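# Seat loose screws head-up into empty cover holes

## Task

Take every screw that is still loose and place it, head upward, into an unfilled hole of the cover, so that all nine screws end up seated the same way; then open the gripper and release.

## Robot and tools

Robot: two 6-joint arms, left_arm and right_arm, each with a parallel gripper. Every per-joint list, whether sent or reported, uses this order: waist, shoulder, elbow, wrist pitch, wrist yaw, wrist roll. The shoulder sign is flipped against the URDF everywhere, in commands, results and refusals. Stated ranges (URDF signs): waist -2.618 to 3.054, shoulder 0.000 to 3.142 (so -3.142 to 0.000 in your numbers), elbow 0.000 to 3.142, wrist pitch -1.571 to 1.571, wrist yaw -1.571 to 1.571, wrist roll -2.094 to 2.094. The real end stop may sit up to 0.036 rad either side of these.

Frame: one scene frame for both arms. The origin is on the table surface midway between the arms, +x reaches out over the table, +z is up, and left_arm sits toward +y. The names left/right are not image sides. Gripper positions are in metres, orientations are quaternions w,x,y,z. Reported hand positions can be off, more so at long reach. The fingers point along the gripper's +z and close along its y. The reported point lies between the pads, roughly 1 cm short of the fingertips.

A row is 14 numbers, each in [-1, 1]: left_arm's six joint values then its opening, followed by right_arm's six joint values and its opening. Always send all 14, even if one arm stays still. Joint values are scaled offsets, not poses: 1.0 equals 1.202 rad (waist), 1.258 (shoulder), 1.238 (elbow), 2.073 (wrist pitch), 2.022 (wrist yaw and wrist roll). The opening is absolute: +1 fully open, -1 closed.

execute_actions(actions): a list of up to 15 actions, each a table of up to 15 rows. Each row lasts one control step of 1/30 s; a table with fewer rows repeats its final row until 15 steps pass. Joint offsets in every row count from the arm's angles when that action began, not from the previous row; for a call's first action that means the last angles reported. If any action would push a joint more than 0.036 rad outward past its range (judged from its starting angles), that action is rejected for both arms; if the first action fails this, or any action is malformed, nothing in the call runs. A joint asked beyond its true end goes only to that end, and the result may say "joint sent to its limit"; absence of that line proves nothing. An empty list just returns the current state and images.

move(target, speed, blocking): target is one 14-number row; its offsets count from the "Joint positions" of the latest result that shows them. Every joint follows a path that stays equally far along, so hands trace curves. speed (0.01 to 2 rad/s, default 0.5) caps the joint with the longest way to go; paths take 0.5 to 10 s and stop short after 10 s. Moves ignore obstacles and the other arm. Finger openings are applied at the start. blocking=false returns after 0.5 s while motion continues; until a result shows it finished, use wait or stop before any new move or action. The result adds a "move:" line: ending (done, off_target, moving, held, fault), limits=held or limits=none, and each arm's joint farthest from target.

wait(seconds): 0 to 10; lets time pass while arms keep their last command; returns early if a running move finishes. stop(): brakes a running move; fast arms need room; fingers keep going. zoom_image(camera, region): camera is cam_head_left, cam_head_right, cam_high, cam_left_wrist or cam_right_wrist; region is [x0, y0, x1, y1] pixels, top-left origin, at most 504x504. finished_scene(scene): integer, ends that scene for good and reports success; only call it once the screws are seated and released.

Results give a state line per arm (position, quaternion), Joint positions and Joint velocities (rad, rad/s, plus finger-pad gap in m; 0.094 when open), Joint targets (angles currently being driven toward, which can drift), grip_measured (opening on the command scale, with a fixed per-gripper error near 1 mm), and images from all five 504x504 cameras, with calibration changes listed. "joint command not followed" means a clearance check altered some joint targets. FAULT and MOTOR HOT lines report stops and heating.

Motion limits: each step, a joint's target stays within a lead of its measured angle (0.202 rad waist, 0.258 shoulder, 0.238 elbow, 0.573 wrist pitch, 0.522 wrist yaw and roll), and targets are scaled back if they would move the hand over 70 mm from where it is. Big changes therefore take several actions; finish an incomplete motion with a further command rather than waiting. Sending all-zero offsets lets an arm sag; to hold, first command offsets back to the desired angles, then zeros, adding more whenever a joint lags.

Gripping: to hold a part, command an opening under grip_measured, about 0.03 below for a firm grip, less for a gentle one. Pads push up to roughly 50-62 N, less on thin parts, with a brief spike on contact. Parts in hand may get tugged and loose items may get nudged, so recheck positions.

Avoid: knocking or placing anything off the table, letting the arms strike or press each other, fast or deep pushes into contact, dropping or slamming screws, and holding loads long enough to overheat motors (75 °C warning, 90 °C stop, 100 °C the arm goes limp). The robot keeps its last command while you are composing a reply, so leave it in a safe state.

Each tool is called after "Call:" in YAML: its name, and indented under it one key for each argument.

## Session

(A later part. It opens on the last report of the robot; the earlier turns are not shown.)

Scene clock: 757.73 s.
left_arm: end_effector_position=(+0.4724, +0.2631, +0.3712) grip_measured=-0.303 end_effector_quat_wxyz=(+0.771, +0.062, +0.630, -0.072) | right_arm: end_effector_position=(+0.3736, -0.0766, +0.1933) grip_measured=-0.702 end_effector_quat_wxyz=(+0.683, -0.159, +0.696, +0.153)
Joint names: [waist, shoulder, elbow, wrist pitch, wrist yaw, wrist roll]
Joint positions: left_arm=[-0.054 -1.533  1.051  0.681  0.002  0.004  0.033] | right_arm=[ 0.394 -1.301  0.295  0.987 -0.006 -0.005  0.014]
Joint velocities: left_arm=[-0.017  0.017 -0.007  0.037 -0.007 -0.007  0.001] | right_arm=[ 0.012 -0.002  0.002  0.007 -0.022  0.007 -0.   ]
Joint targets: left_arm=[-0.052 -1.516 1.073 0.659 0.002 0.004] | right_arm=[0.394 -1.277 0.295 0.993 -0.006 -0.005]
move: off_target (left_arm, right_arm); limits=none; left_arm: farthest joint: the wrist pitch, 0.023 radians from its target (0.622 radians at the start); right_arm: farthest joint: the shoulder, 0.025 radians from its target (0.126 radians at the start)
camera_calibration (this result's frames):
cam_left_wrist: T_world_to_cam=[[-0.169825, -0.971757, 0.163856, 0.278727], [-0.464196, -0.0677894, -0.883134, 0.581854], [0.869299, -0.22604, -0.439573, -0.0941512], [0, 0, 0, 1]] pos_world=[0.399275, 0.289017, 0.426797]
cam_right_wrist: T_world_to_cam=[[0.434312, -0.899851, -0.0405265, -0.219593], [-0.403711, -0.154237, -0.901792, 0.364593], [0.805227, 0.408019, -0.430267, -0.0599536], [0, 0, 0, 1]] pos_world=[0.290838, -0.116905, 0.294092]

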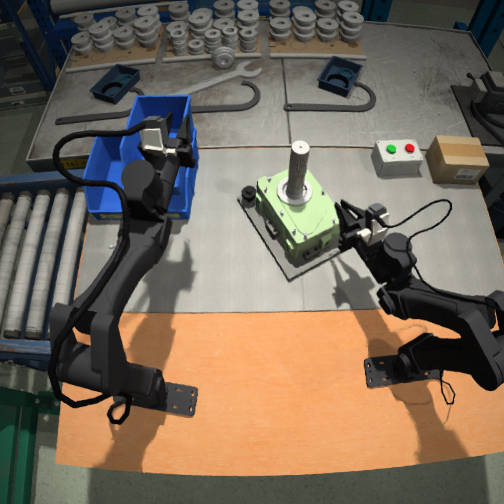

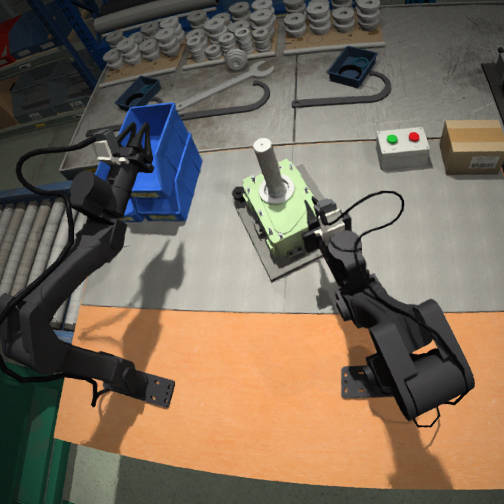

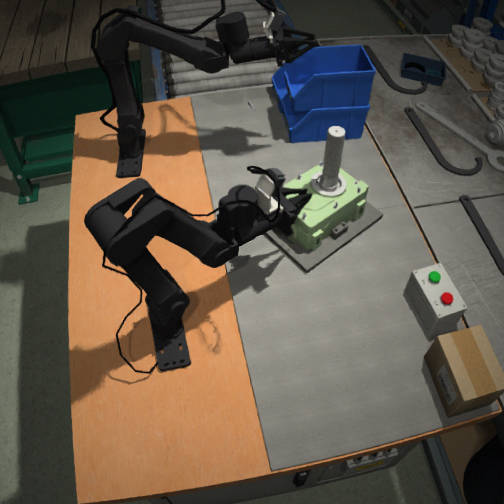

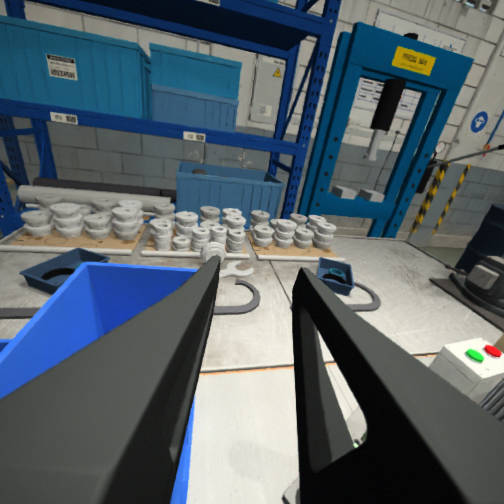

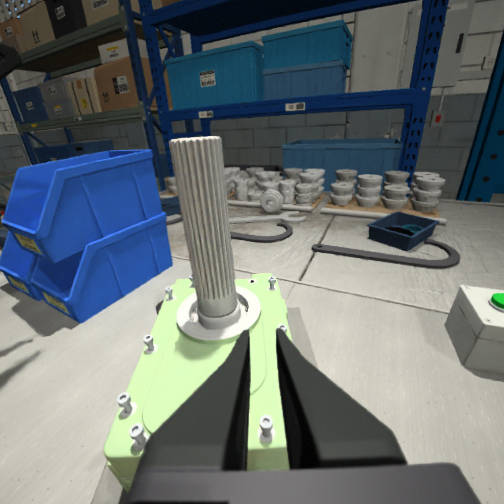

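Call:
move:
  target: [-0.1,0.35,0,-0.87,0.125,-0.57,-0.3,-0.15,0.1,0,0,0,0,-0.7]
  speed: 0.8

Call:
move:
  target: [0.63,-0.6,0.4,0,0,0,-0.3,0,0,0,0,0,0,-0.7]
  speed: 0.6

Scene clock: 780.57 s.
left_arm: end_effector_position=(+0.2070, +0.2418, +0.1767) grip_measured=-0.303 end_effector_quat_wxyz=(+0.071, -0.374, +0.897, -0.223) | right_arm: end_effector_position=(+0.3871, -0.1392, +0.2291) grip_measured=-0.702 end_effector_quat_wxyz=(+0.729, -0.095, +0.671, +0.099)
Joint names: [waist, shoulder, elbow, wrist pitch, wrist yaw, wrist roll]
Joint positions: left_arm=[-0.165 -1.115  1.051 -1.1    0.247 -1.14   0.033] | right_arm=[ 0.225 -1.2    0.295  0.987 -0.006 -0.005  0.014]
Joint velocities: left_arm=[-0.002 -0.007 -0.007 -0.007 -0.007  0.022 -0.001] | right_arm=[ 0.002 -0.002 -0.012 -0.051 -0.007  0.066 -0.   ]
Joint targets: left_arm=[-0.174 -1.093 1.051 -1.123 0.255 -1.148] | right_arm=[0.214 -1.175 0.295 0.987 -0.006 -0.005]
move: off_target (left_arm, right_arm); limits=none; left_arm: farthest joint: the shoulder, 0.023 radians from its target (0.441 radians at the start); right_arm: farthest joint: the shoulder, 0.025 radians from its target (0.126 radians at the start)
camera_calibration (this result's frames):
cam_left_wrist: T_world_to_cam=[[0.759347, -0.515412, 0.397169, -0.0991149], [-0.630684, -0.432815, 0.644134, 0.13827], [-0.160094, -0.739609, -0.653719, 0.421344], [0, 0, 0, 1]] pos_world=[0.229922, 0.32039, 0.225741]
cam_right_wrist: T_world_to_cam=[[0.28065, -0.95901, -0.0391782, -0.229345], [-0.334399, -0.0594361, -0.940556, 0.387961], [0.899674, 0.277068, -0.337372, -0.106025], [0, 0, 0, 1]] pos_world=[0.289487, -0.16751, 0.320143]

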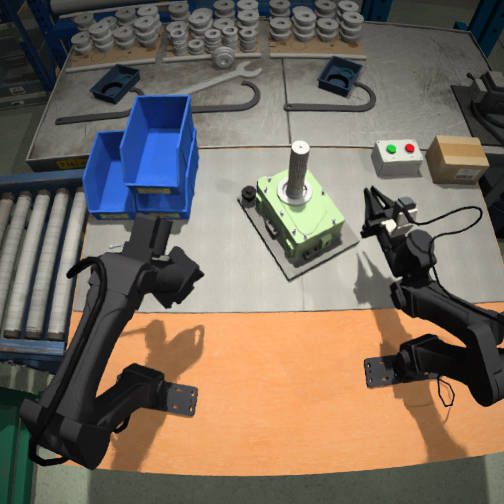

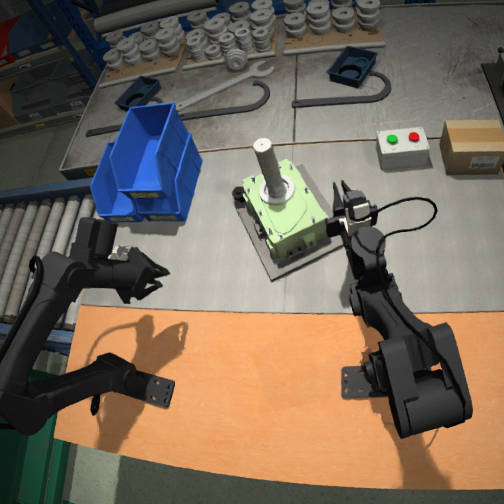

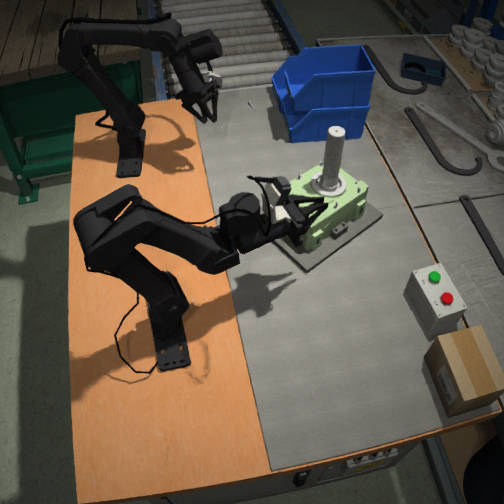

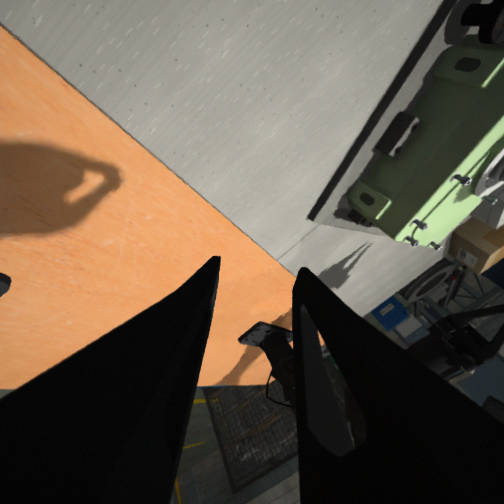

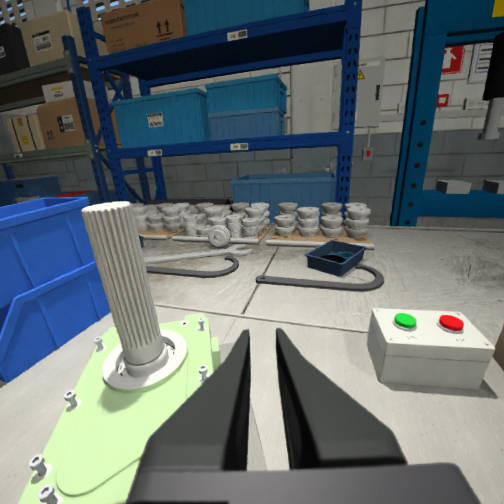

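Scene clock: 782.27 s.
left_arm: end_effector_position=(+0.3395, +0.4858, +0.1024) grip_measured=-0.303 end_effector_quat_wxyz=(-0.018, +0.706, -0.695, +0.137) | right_arm: end_effector_position=(+0.3871, -0.1392, +0.2291) grip_measured=-0.702 end_effector_quat_wxyz=(+0.729, -0.095, +0.671, +0.099)
Joint names: [waist, shoulder, elbow, wrist pitch, wrist yaw, wrist roll]
Joint positions: left_arm=[ 0.596 -1.866  1.516 -1.095  0.248 -1.14   0.033] | right_arm=[ 0.225 -1.2    0.295  0.987 -0.006 -0.005  0.014]
Joint velocities: left_arm=[ 0.002  0.007  0.002  0.037 -0.037 -0.007 -0.001] | right_arm=[-0.012 -0.002 -0.007  0.022 -0.037 -0.022 -0.001]
Joint targets: left_arm=[0.592 -1.870 1.546 -1.100 0.248 -1.140] | right_arm=[0.225 -1.200 0.295 0.987 -0.006 -0.005]
move: off_target (left_arm); limits=none; left_arm: farthest joint: the elbow, 0.031 radians from its target (0.495 radians at the start); right_arm: farthest joint: the waist, 0.000 radians from its target (0.000 radians at the start)
camera_calibration (this result's frames):
cam_left_wrist: T_world_to_cam=[[0.973221, 0.184256, 0.137442, -0.430404], [0.0188896, -0.659992, 0.751035, 0.254238], [0.229093, -0.728327, -0.645798, 0.435949], [0, 0, 0, 1]] pos_world=[0.314203, 0.564613, 0.149749]
cam_right_wrist: T_world_to_cam=[[0.28065, -0.95901, -0.0391782, -0.229345], [-0.334399, -0.0594361, -0.940556, 0.387961], [0.899674, 0.277068, -0.337372, -0.106025], [0, 0, 0, 1]] pos_world=[0.289487, -0.16751, 0.320143]

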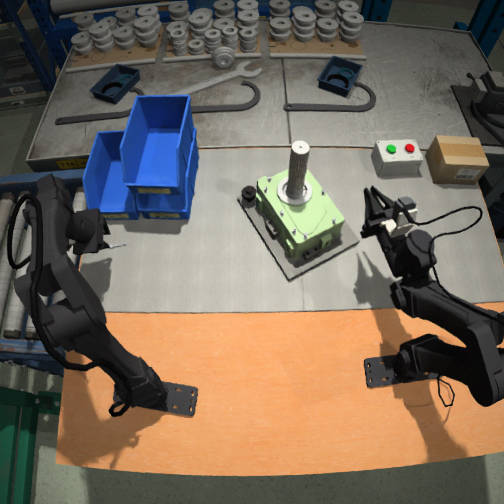

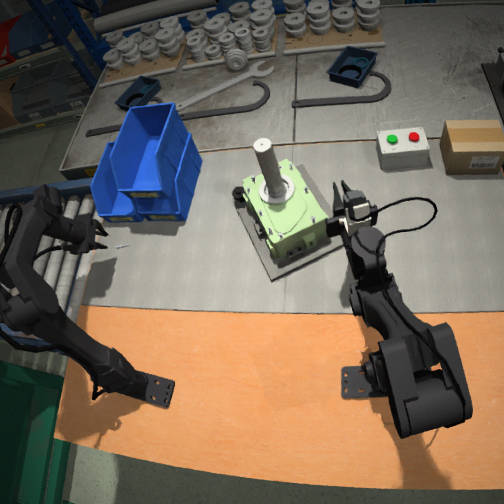

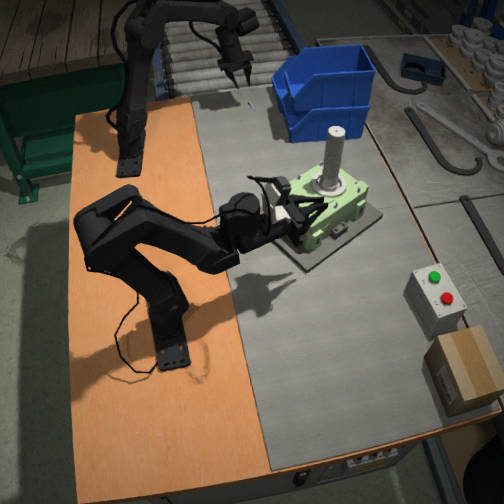

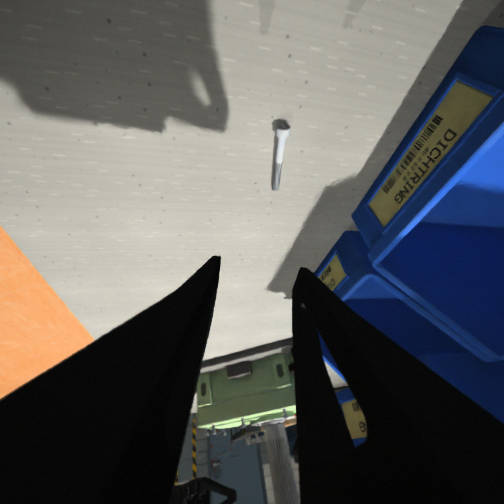

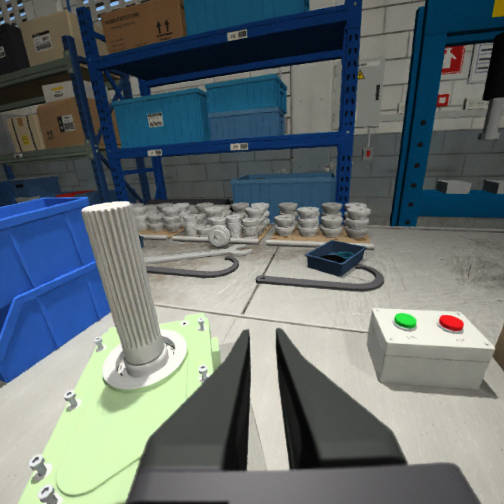

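Call:
move:
  target: [0.021,-0.218,0.113,0.03,0,0.03,-0.3,0,0,0,0,0,0,-0.7]
  speed: 0.2

Scene clock: 797.07 s.
left_arm: end_effector_position=(+0.3650, +0.5061, +0.0341) grip_measured=-0.303 end_effector_quat_wxyz=(+0.027, +0.700, -0.703, +0.121) | right_arm: end_effector_position=(+0.3871, -0.1392, +0.2291) grip_measured=-0.702 end_effector_quat_wxyz=(+0.729, -0.095, +0.671, +0.099)
Joint names: [waist, shoulder, elbow, wrist pitch, wrist yaw, wrist roll]
Joint positions: left_arm=[ 0.613 -2.13   1.628 -1.046  0.248 -1.091  0.033] | right_arm=[ 0.225 -1.2    0.295  0.987 -0.006 -0.005  0.014]
Joint velocities: left_arm=[ 0.017  0.017  0.012 -0.007 -0.007  0.051  0.   ] | right_arm=[-0.002 -0.017  0.012  0.007  0.022  0.051 -0.001]
Joint targets: left_arm=[0.621 -2.140 1.656 -1.033 0.248 -1.080] | right_arm=[0.225 -1.200 0.295 0.987 -0.006 -0.005]
move: off_target (left_arm); limits=none; left_arm: farthest joint: the elbow, 0.028 radians from its target (0.140 radians at the start); right_arm: farthest joint: the waist, 0.000 radians from its target (0.000 radians at the start)
camera_calibration (this result's frames):
cam_left_wrist: T_world_to_cam=[[0.986241, 0.157602, 0.0499049, -0.437833], [0.0619579, -0.632262, 0.772274, 0.28793], [0.153265, -0.758556, -0.633327, 0.443424], [0, 0, 0, 1]] pos_world=[0.346008, 0.587412, 0.0803213]
cam_right_wrist: T_world_to_cam=[[0.28065, -0.95901, -0.0391782, -0.229345], [-0.334399, -0.0594361, -0.940556, 0.387961], [0.899674, 0.277068, -0.337372, -0.106025], [0, 0, 0, 1]] pos_world=[0.289487, -0.16751, 0.320143]

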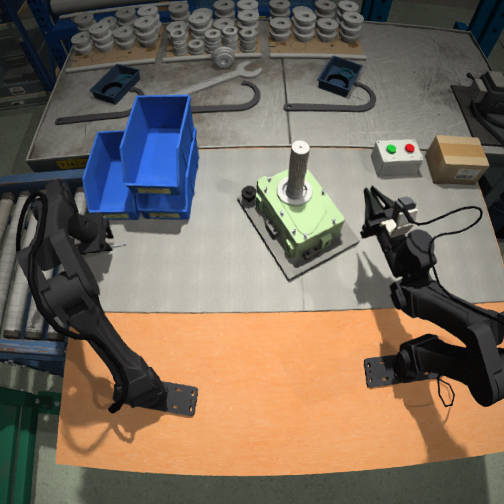

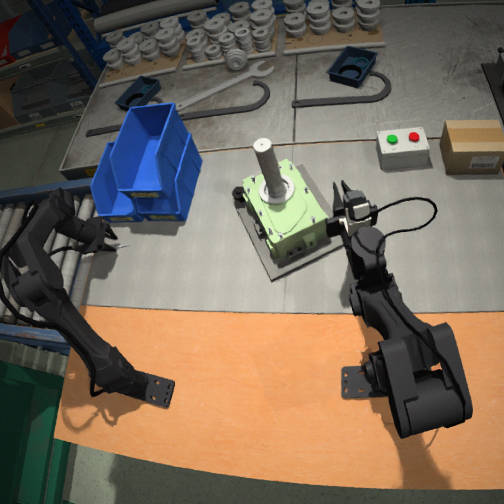

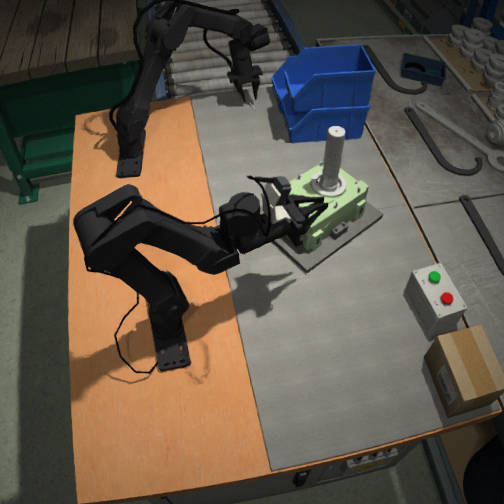

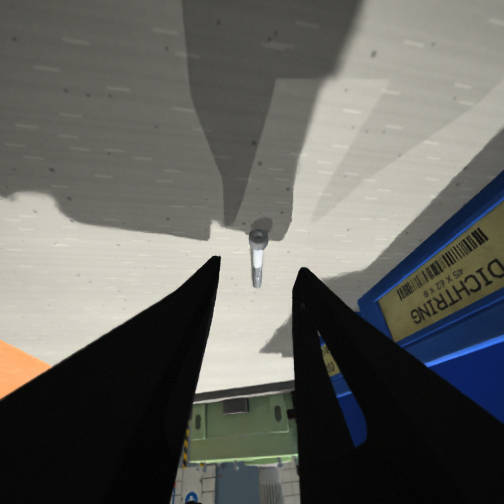

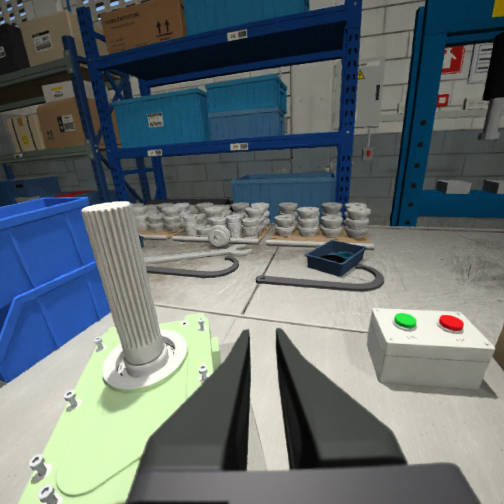

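Call:
move:
  target: [-0.016,-0.048,0.02,0.01,0,0,-0.3,0,0,0,0,0,0,-0.7]
  speed: 0.06

Scene clock: 801.73 s.
left_arm: end_effector_position=(+0.3640, +0.5014, +0.0189) grip_measured=-0.303 end_effector_quat_wxyz=(+0.044, +0.698, -0.705, +0.116) | right_arm: end_effector_position=(+0.3871, -0.1392, +0.2291) grip_measured=-0.702 end_effector_quat_wxyz=(+0.729, -0.095, +0.671, +0.099)
Joint names: [waist, shoulder, elbow, wrist pitch, wrist yaw, wrist roll]
Joint positions: left_arm=[ 0.604 -2.169  1.628 -1.042  0.248 -1.09   0.033] | right_arm=[ 0.225 -1.2    0.295  0.987 -0.006 -0.005  0.014]
Joint velocities: left_arm=[-0.002  0.002 -0.002 -0.051 -0.022 -0.081  0.   ] | right_arm=[-0.007  0.002 -0.002 -0.022  0.007 -0.007  0.   ]
Joint targets: left_arm=[0.594 -2.190 1.653 -1.025 0.248 -1.091] | right_arm=[0.225 -1.200 0.295 0.987 -0.006 -0.005]
move: off_target (left_arm); limits=none; left_arm: farthest joint: the elbow, 0.025 radians from its target (0.025 radians at the start); right_arm: farthest joint: the waist, 0.000 radians from its target (0.000 radians at the start)
camera_calibration (this result's frames):
cam_left_wrist: T_world_to_cam=[[0.988791, 0.148361, 0.0167866, -0.431052], [0.0798748, -0.620605, 0.780044, 0.284272], [0.126146, -0.76996, -0.625499, 0.445814], [0, 0, 0, 1]] pos_world=[0.347276, 0.583631, 0.0643473]
cam_right_wrist: T_world_to_cam=[[0.28065, -0.95901, -0.0391782, -0.229345], [-0.334399, -0.0594361, -0.940556, 0.387961], [0.899674, 0.277068, -0.337372, -0.106025], [0, 0, 0, 1]] pos_world=[0.289487, -0.16751, 0.320143]

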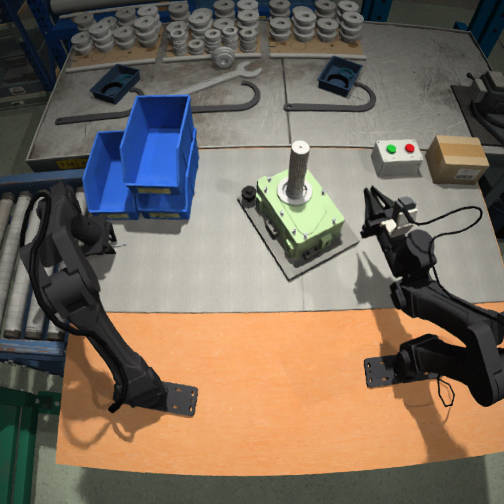

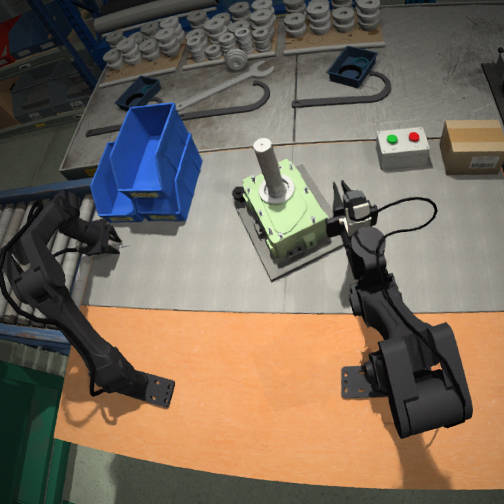

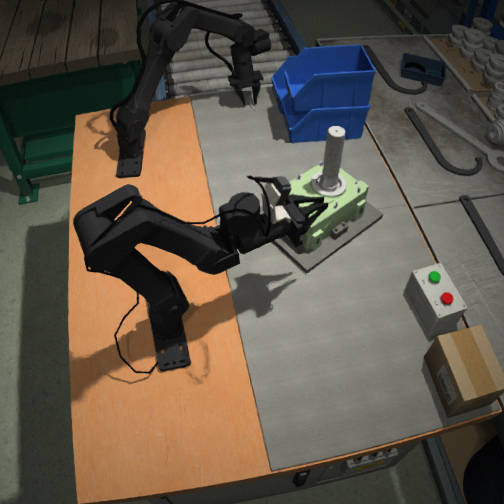

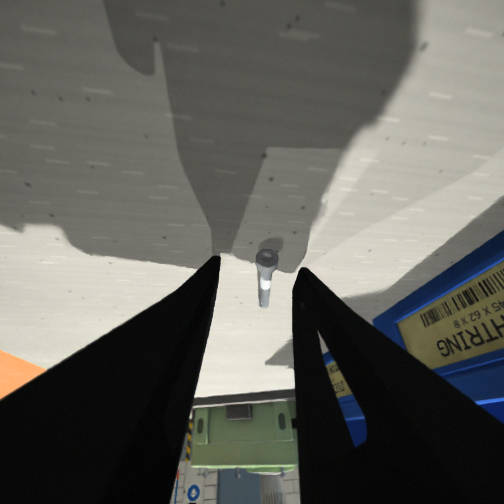

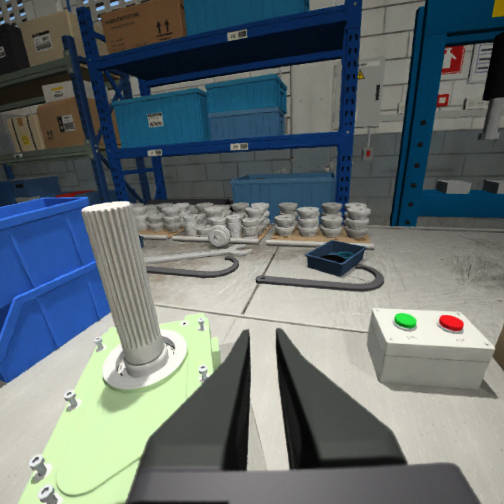

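Shift another ~5 mm toward tip, then down.

Call:
move:
  target: [-0.02,0,0.02,0.01,0,0,-0.3,0,0,0,0,0,0,-0.7]
  speed: 0.04

Call:
move:
  target: [-0.005,-0.026,0.02,0.01,0,0,-0.3,0,0,0,0,0,0,-0.7]
  speed: 0.03

Scene clock: 808.30 s.
left_arm: end_effector_position=(+0.3651, +0.4988, +0.0187) grip_measured=-0.303 end_effector_quat_wxyz=(+0.043, +0.695, -0.709, +0.113) | right_arm: end_effector_position=(+0.3871, -0.1392, +0.2291) grip_measured=-0.702 end_effector_quat_wxyz=(+0.729, -0.095, +0.671, +0.099)
Joint names: [waist, shoulder, elbow, wrist pitch, wrist yaw, wrist roll]
Joint positions: left_arm=[ 0.595 -2.169  1.628 -1.041  0.243 -1.09   0.033] | right_arm=[ 0.225 -1.2    0.295  0.987 -0.006 -0.005  0.014]
Joint velocities: left_arm=[ 0.002 -0.002 -0.007  0.022 -0.037  0.007 -0.001] | right_arm=[-0.012 -0.002  0.002  0.022 -0.007 -0.022  0.001]
Joint targets: left_arm=[0.580 -2.169 1.653 -1.022 0.248 -1.090] | right_arm=[0.225 -1.200 0.295 0.987 -0.006 -0.005]
move: off_target (left_arm); limits=none; left_arm: farthest joint: the elbow, 0.025 radians from its target (0.025 radians at the start); right_arm: farthest joint: the waist, 0.000 radians from its target (0.000 radians at the start)
camera_calibration (this result's frames):
cam_left_wrist: T_world_to_cam=[[0.990141, 0.139163, 0.0159499, -0.427632], [0.0753329, -0.625038, 0.776951, 0.286635], [0.118092, -0.768089, -0.629359, 0.445577], [0, 0, 0, 1]] pos_world=[0.349204, 0.580912, 0.0645477]
cam_right_wrist: T_world_to_cam=[[0.28065, -0.95901, -0.0391782, -0.229345], [-0.334399, -0.0594361, -0.940556, 0.387961], [0.899674, 0.277068, -0.337372, -0.106025], [0, 0, 0, 1]] pos_world=[0.289487, -0.16751, 0.320143]

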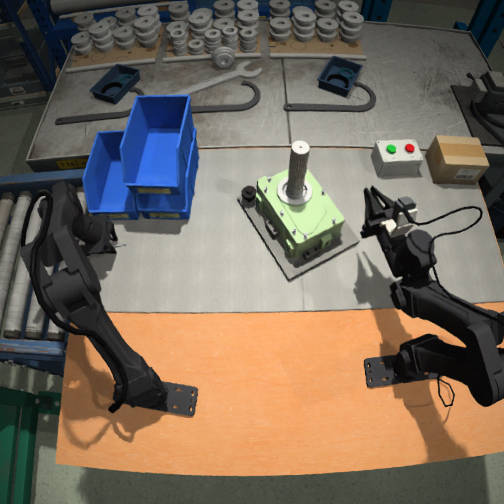

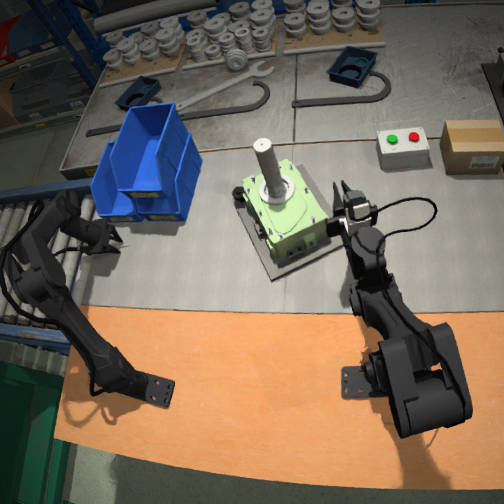

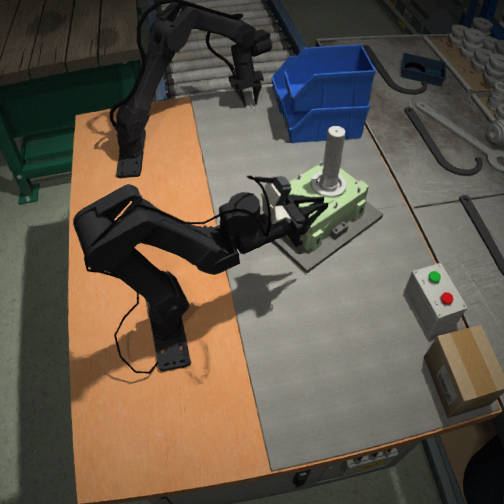

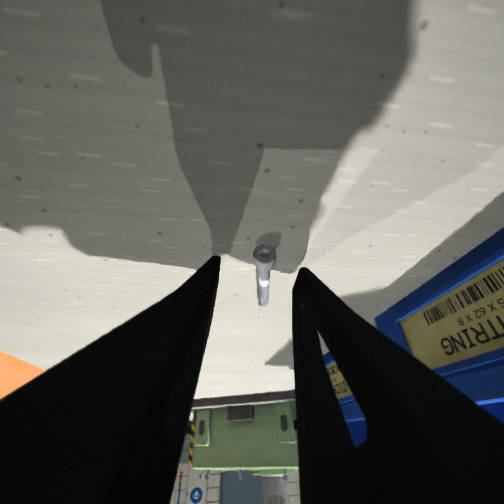

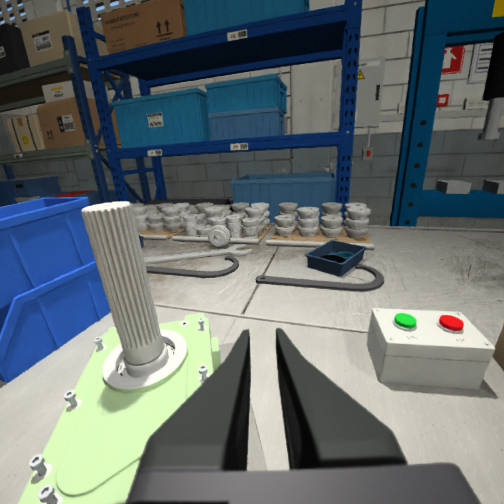

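Scene clock: 809.60 s.
left_arm: end_effector_position=(+0.3651, +0.4988, +0.0187) grip_measured=-0.303 end_effector_quat_wxyz=(+0.043, +0.695, -0.709, +0.113) | right_arm: end_effector_position=(+0.3871, -0.1392, +0.2291) grip_measured=-0.702 end_effector_quat_wxyz=(+0.729, -0.095, +0.671, +0.099)
Joint names: [waist, shoulder, elbow, wrist pitch, wrist yaw, wrist roll]
Joint positions: left_arm=[ 0.595 -2.169  1.628 -1.041  0.243 -1.09   0.033] | right_arm=[ 0.225 -1.2    0.295  0.987 -0.006 -0.005  0.014]
Joint velocities: left_arm=[0.002 0.002 0.002 0.022 0.037 0.007 0.001] | right_arm=[ 0.017  0.007 -0.007 -0.037  0.022  0.037 -0.001]
Joint targets: left_arm=[0.589 -2.202 1.653 -1.021 0.243 -1.090] | right_arm=[0.225 -1.200 0.295 0.987 -0.006 -0.005]
move: off_target (left_arm); limits=none; left_arm: farthest joint: the shoulder, 0.032 radians from its target (0.032 radians at the start); right_arm: farthest joint: the waist, 0.000 radians from its target (0.000 radians at the start)
camera_calibration (this result's frames):
cam_left_wrist: T_world_to_cam=[[0.990141, 0.139163, 0.0159499, -0.427632], [0.0753329, -0.625038, 0.776951, 0.286635], [0.118092, -0.768089, -0.629359, 0.445577], [0, 0, 0, 1]] pos_world=[0.349204, 0.580912, 0.0645477]
cam_right_wrist: T_world_to_cam=[[0.28065, -0.95901, -0.0391782, -0.229345], [-0.334399, -0.0594361, -0.940556, 0.387961], [0.899674, 0.277068, -0.337372, -0.106025], [0, 0, 0, 1]] pos_world=[0.289487, -0.16751, 0.320143]

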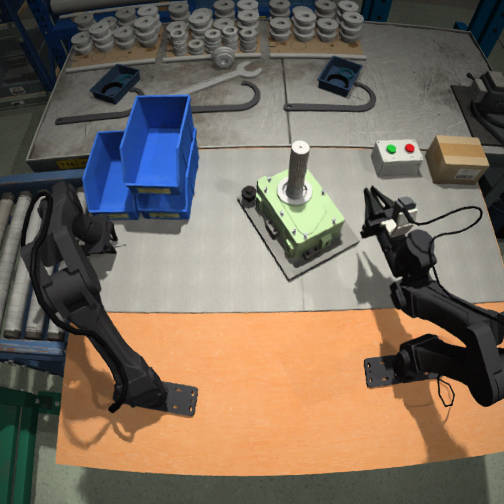

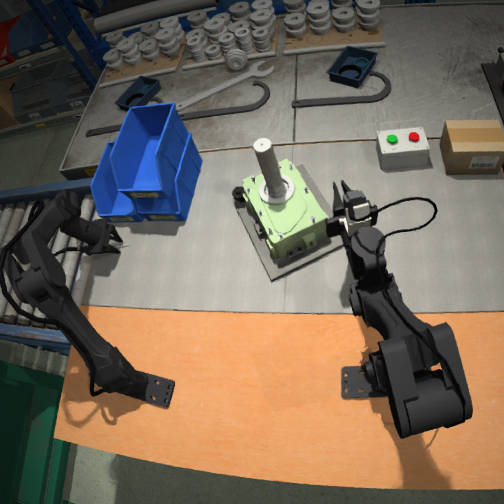

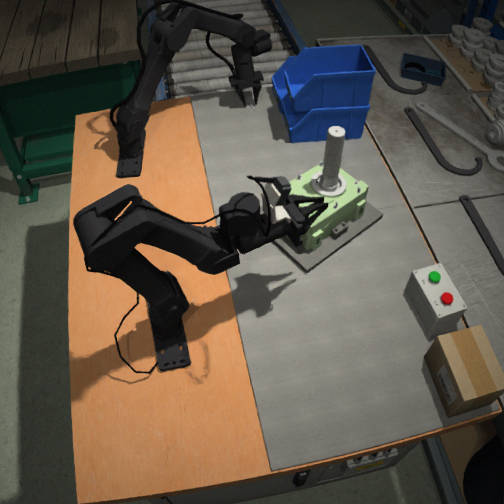

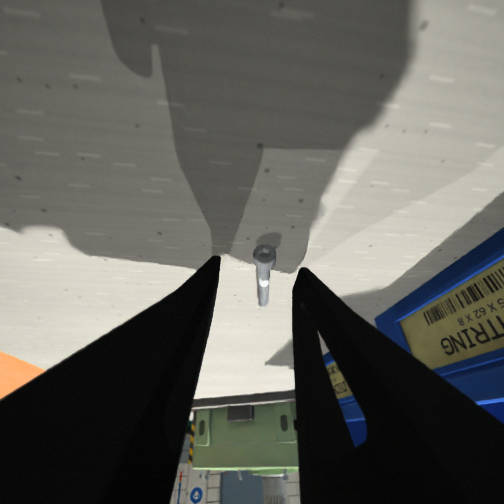

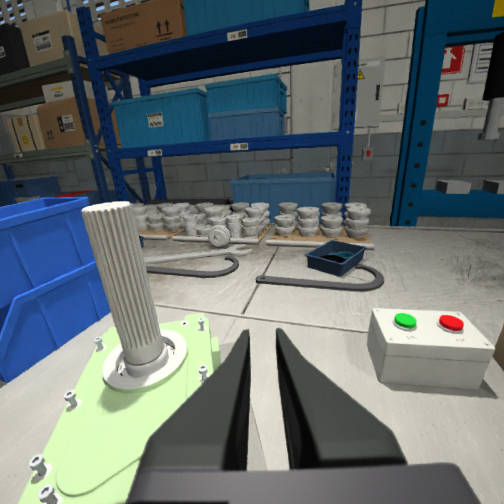

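On the mat. Close.

Call:
move:
  target: [0,-0.01,0,0,0,0,-0.8,0,0,0,0,0,0,-0.7]

Call:
move:
  target: [0,-0.01,0,0,0,0,-0.96,0,0,0,0,0,0,-0.7]

Scene clock: 814.07 s.
left_arm: end_effector_position=(+0.3651, +0.4988, +0.0187) grip_measured=-0.797 end_effector_quat_wxyz=(+0.043, +0.695, -0.709, +0.113) | right_arm: end_effector_position=(+0.3871, -0.1392, +0.2291) grip_measured=-0.702 end_effector_quat_wxyz=(+0.729, -0.095, +0.671, +0.099)
Joint names: [waist, shoulder, elbow, wrist pitch, wrist yaw, wrist roll]
Joint positions: left_arm=[ 0.595 -2.169  1.628 -1.041  0.243 -1.09   0.01 ] | right_arm=[ 0.225 -1.2    0.295  0.987 -0.006 -0.005  0.014]
Joint velocities: left_arm=[-0.017 -0.017 -0.002 -0.066 -0.051  0.051 -0.   ] | right_arm=[-0.007  0.012 -0.002  0.007 -0.007 -0.051  0.001]
Joint targets: left_arm=[0.595 -2.182 1.628 -1.041 0.243 -1.090] | right_arm=[0.225 -1.200 0.295 0.987 -0.006 -0.005]
move: done; limits=none; left_arm: farthest joint: the shoulder, 0.012 radians from its target (0.012 radians at the start); right_arm: farthest joint: the waist, 0.000 radians from its target (0.000 radians at the start)
camera_calibration (this result's frames):
cam_left_wrist: T_world_to_cam=[[0.990141, 0.139163, 0.0159499, -0.427632], [0.0753329, -0.625038, 0.776951, 0.286635], [0.118092, -0.768089, -0.629359, 0.445577], [0, 0, 0, 1]] pos_world=[0.349204, 0.580912, 0.0645477]
cam_right_wrist: T_world_to_cam=[[0.28065, -0.95901, -0.0391782, -0.229345], [-0.334399, -0.0594361, -0.940556, 0.387961], [0.899674, 0.277068, -0.337372, -0.106025], [0, 0, 0, 1]] pos_world=[0.289487, -0.16751, 0.320143]

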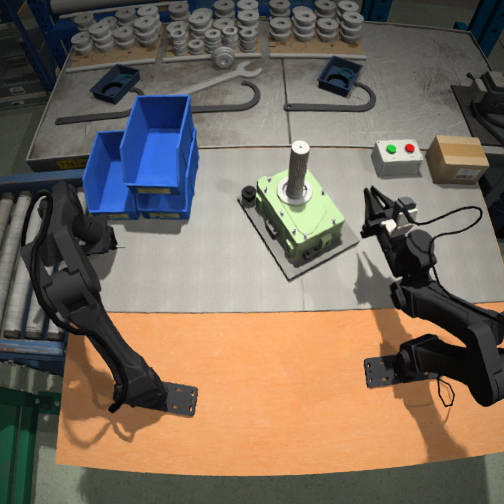

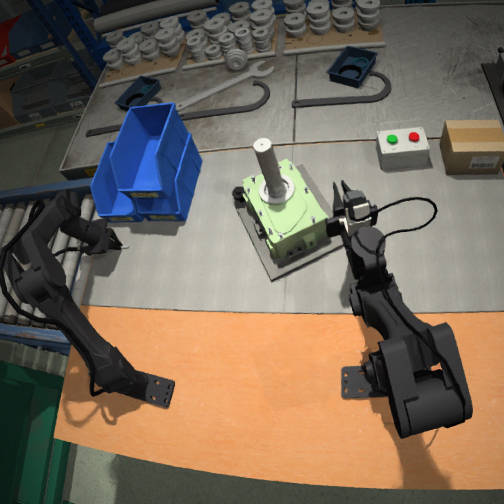

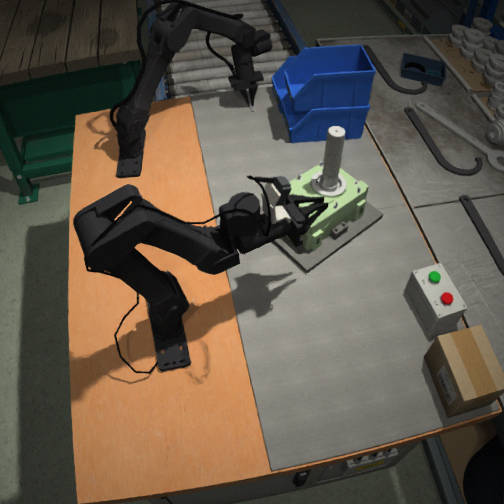

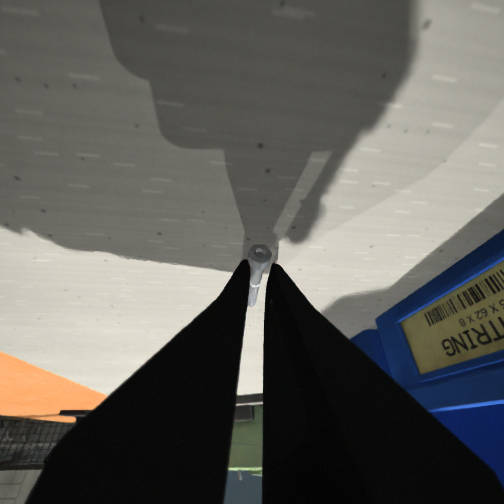

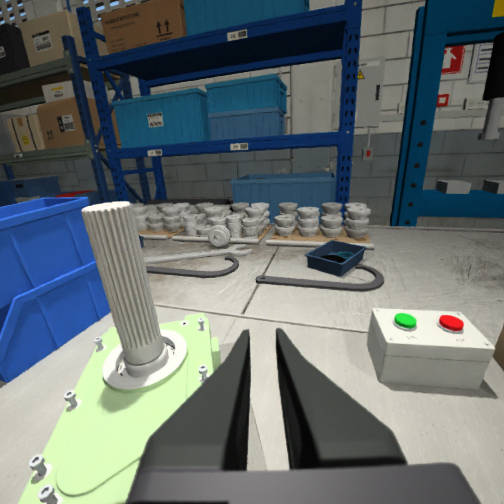

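Scene clock: 814.77 s.
left_arm: end_effector_position=(+0.3651, +0.4988, +0.0187) grip_measured=-0.933 end_effector_quat_wxyz=(+0.043, +0.695, -0.709, +0.113) | right_arm: end_effector_position=(+0.3871, -0.1392, +0.2291) grip_measured=-0.702 end_effector_quat_wxyz=(+0.729, -0.095, +0.671, +0.099)
Joint names: [waist, shoulder, elbow, wrist pitch, wrist yaw, wrist roll]
Joint positions: left_arm=[ 0.595 -2.169  1.628 -1.041  0.243 -1.09   0.003] | right_arm=[ 0.225 -1.2    0.295  0.987 -0.006 -0.005  0.014]
Joint velocities: left_arm=[-0.007  0.002 -0.017 -0.081 -0.022 -0.037 -0.   ] | right_arm=[-0.007  0.007 -0.007  0.007  0.022  0.037 -0.   ]
Joint targets: left_arm=[0.595 -2.182 1.628 -1.041 0.243 -1.090] | right_arm=[0.225 -1.200 0.295 0.987 -0.006 -0.005]
move: done; limits=none; left_arm: farthest joint: the shoulder, 0.012 radians from its target (0.012 radians at the start); right_arm: farthest joint: the waist, 0.000 radians from its target (0.000 radians at the start)
camera_calibration (this result's frames):
cam_left_wrist: T_world_to_cam=[[0.990141, 0.139163, 0.0159499, -0.427632], [0.0753329, -0.625038, 0.776951, 0.286635], [0.118092, -0.768089, -0.629359, 0.445577], [0, 0, 0, 1]] pos_world=[0.349204, 0.580912, 0.0645477]
cam_right_wrist: T_world_to_cam=[[0.28065, -0.95901, -0.0391782, -0.229345], [-0.334399, -0.0594361, -0.940556, 0.387961], [0.899674, 0.277068, -0.337372, -0.106025], [0, 0, 0, 1]] pos_world=[0.289487, -0.16751, 0.320143]

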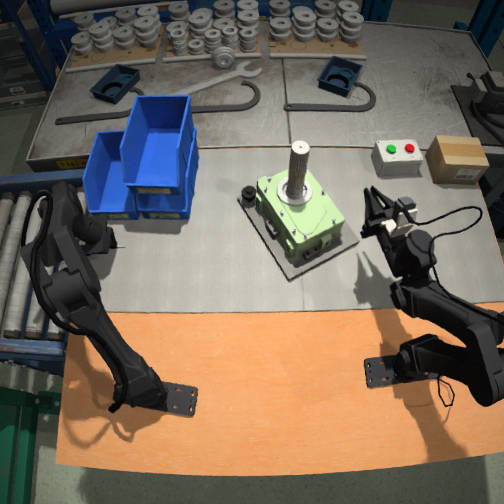

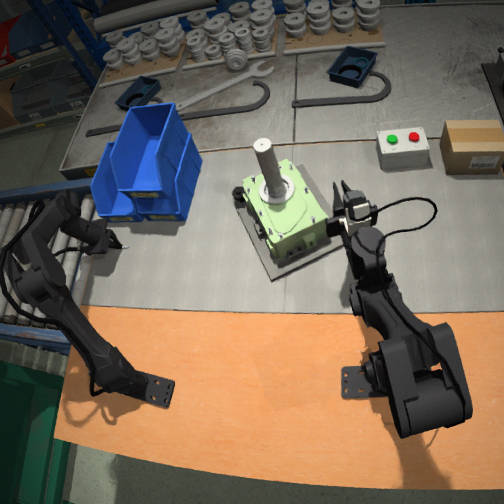

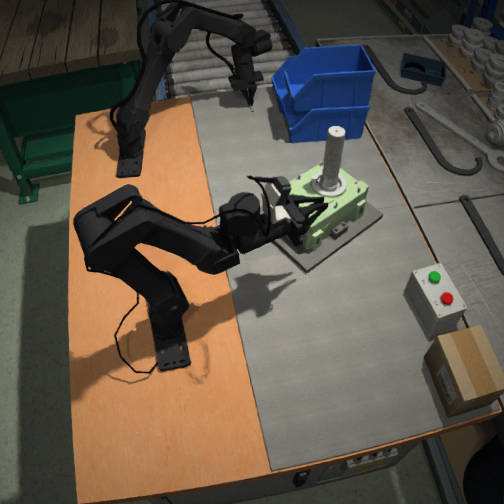

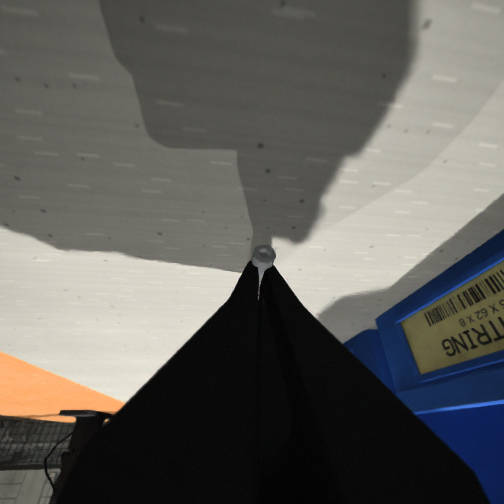

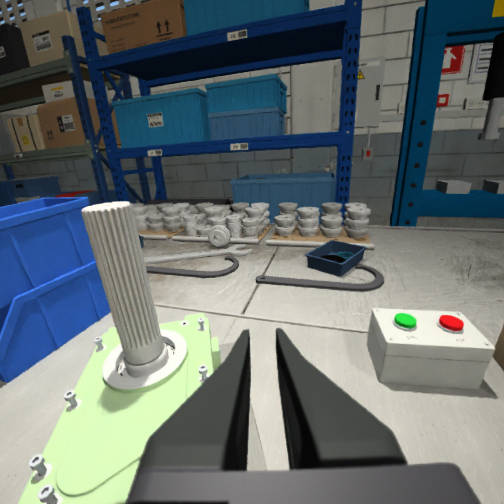

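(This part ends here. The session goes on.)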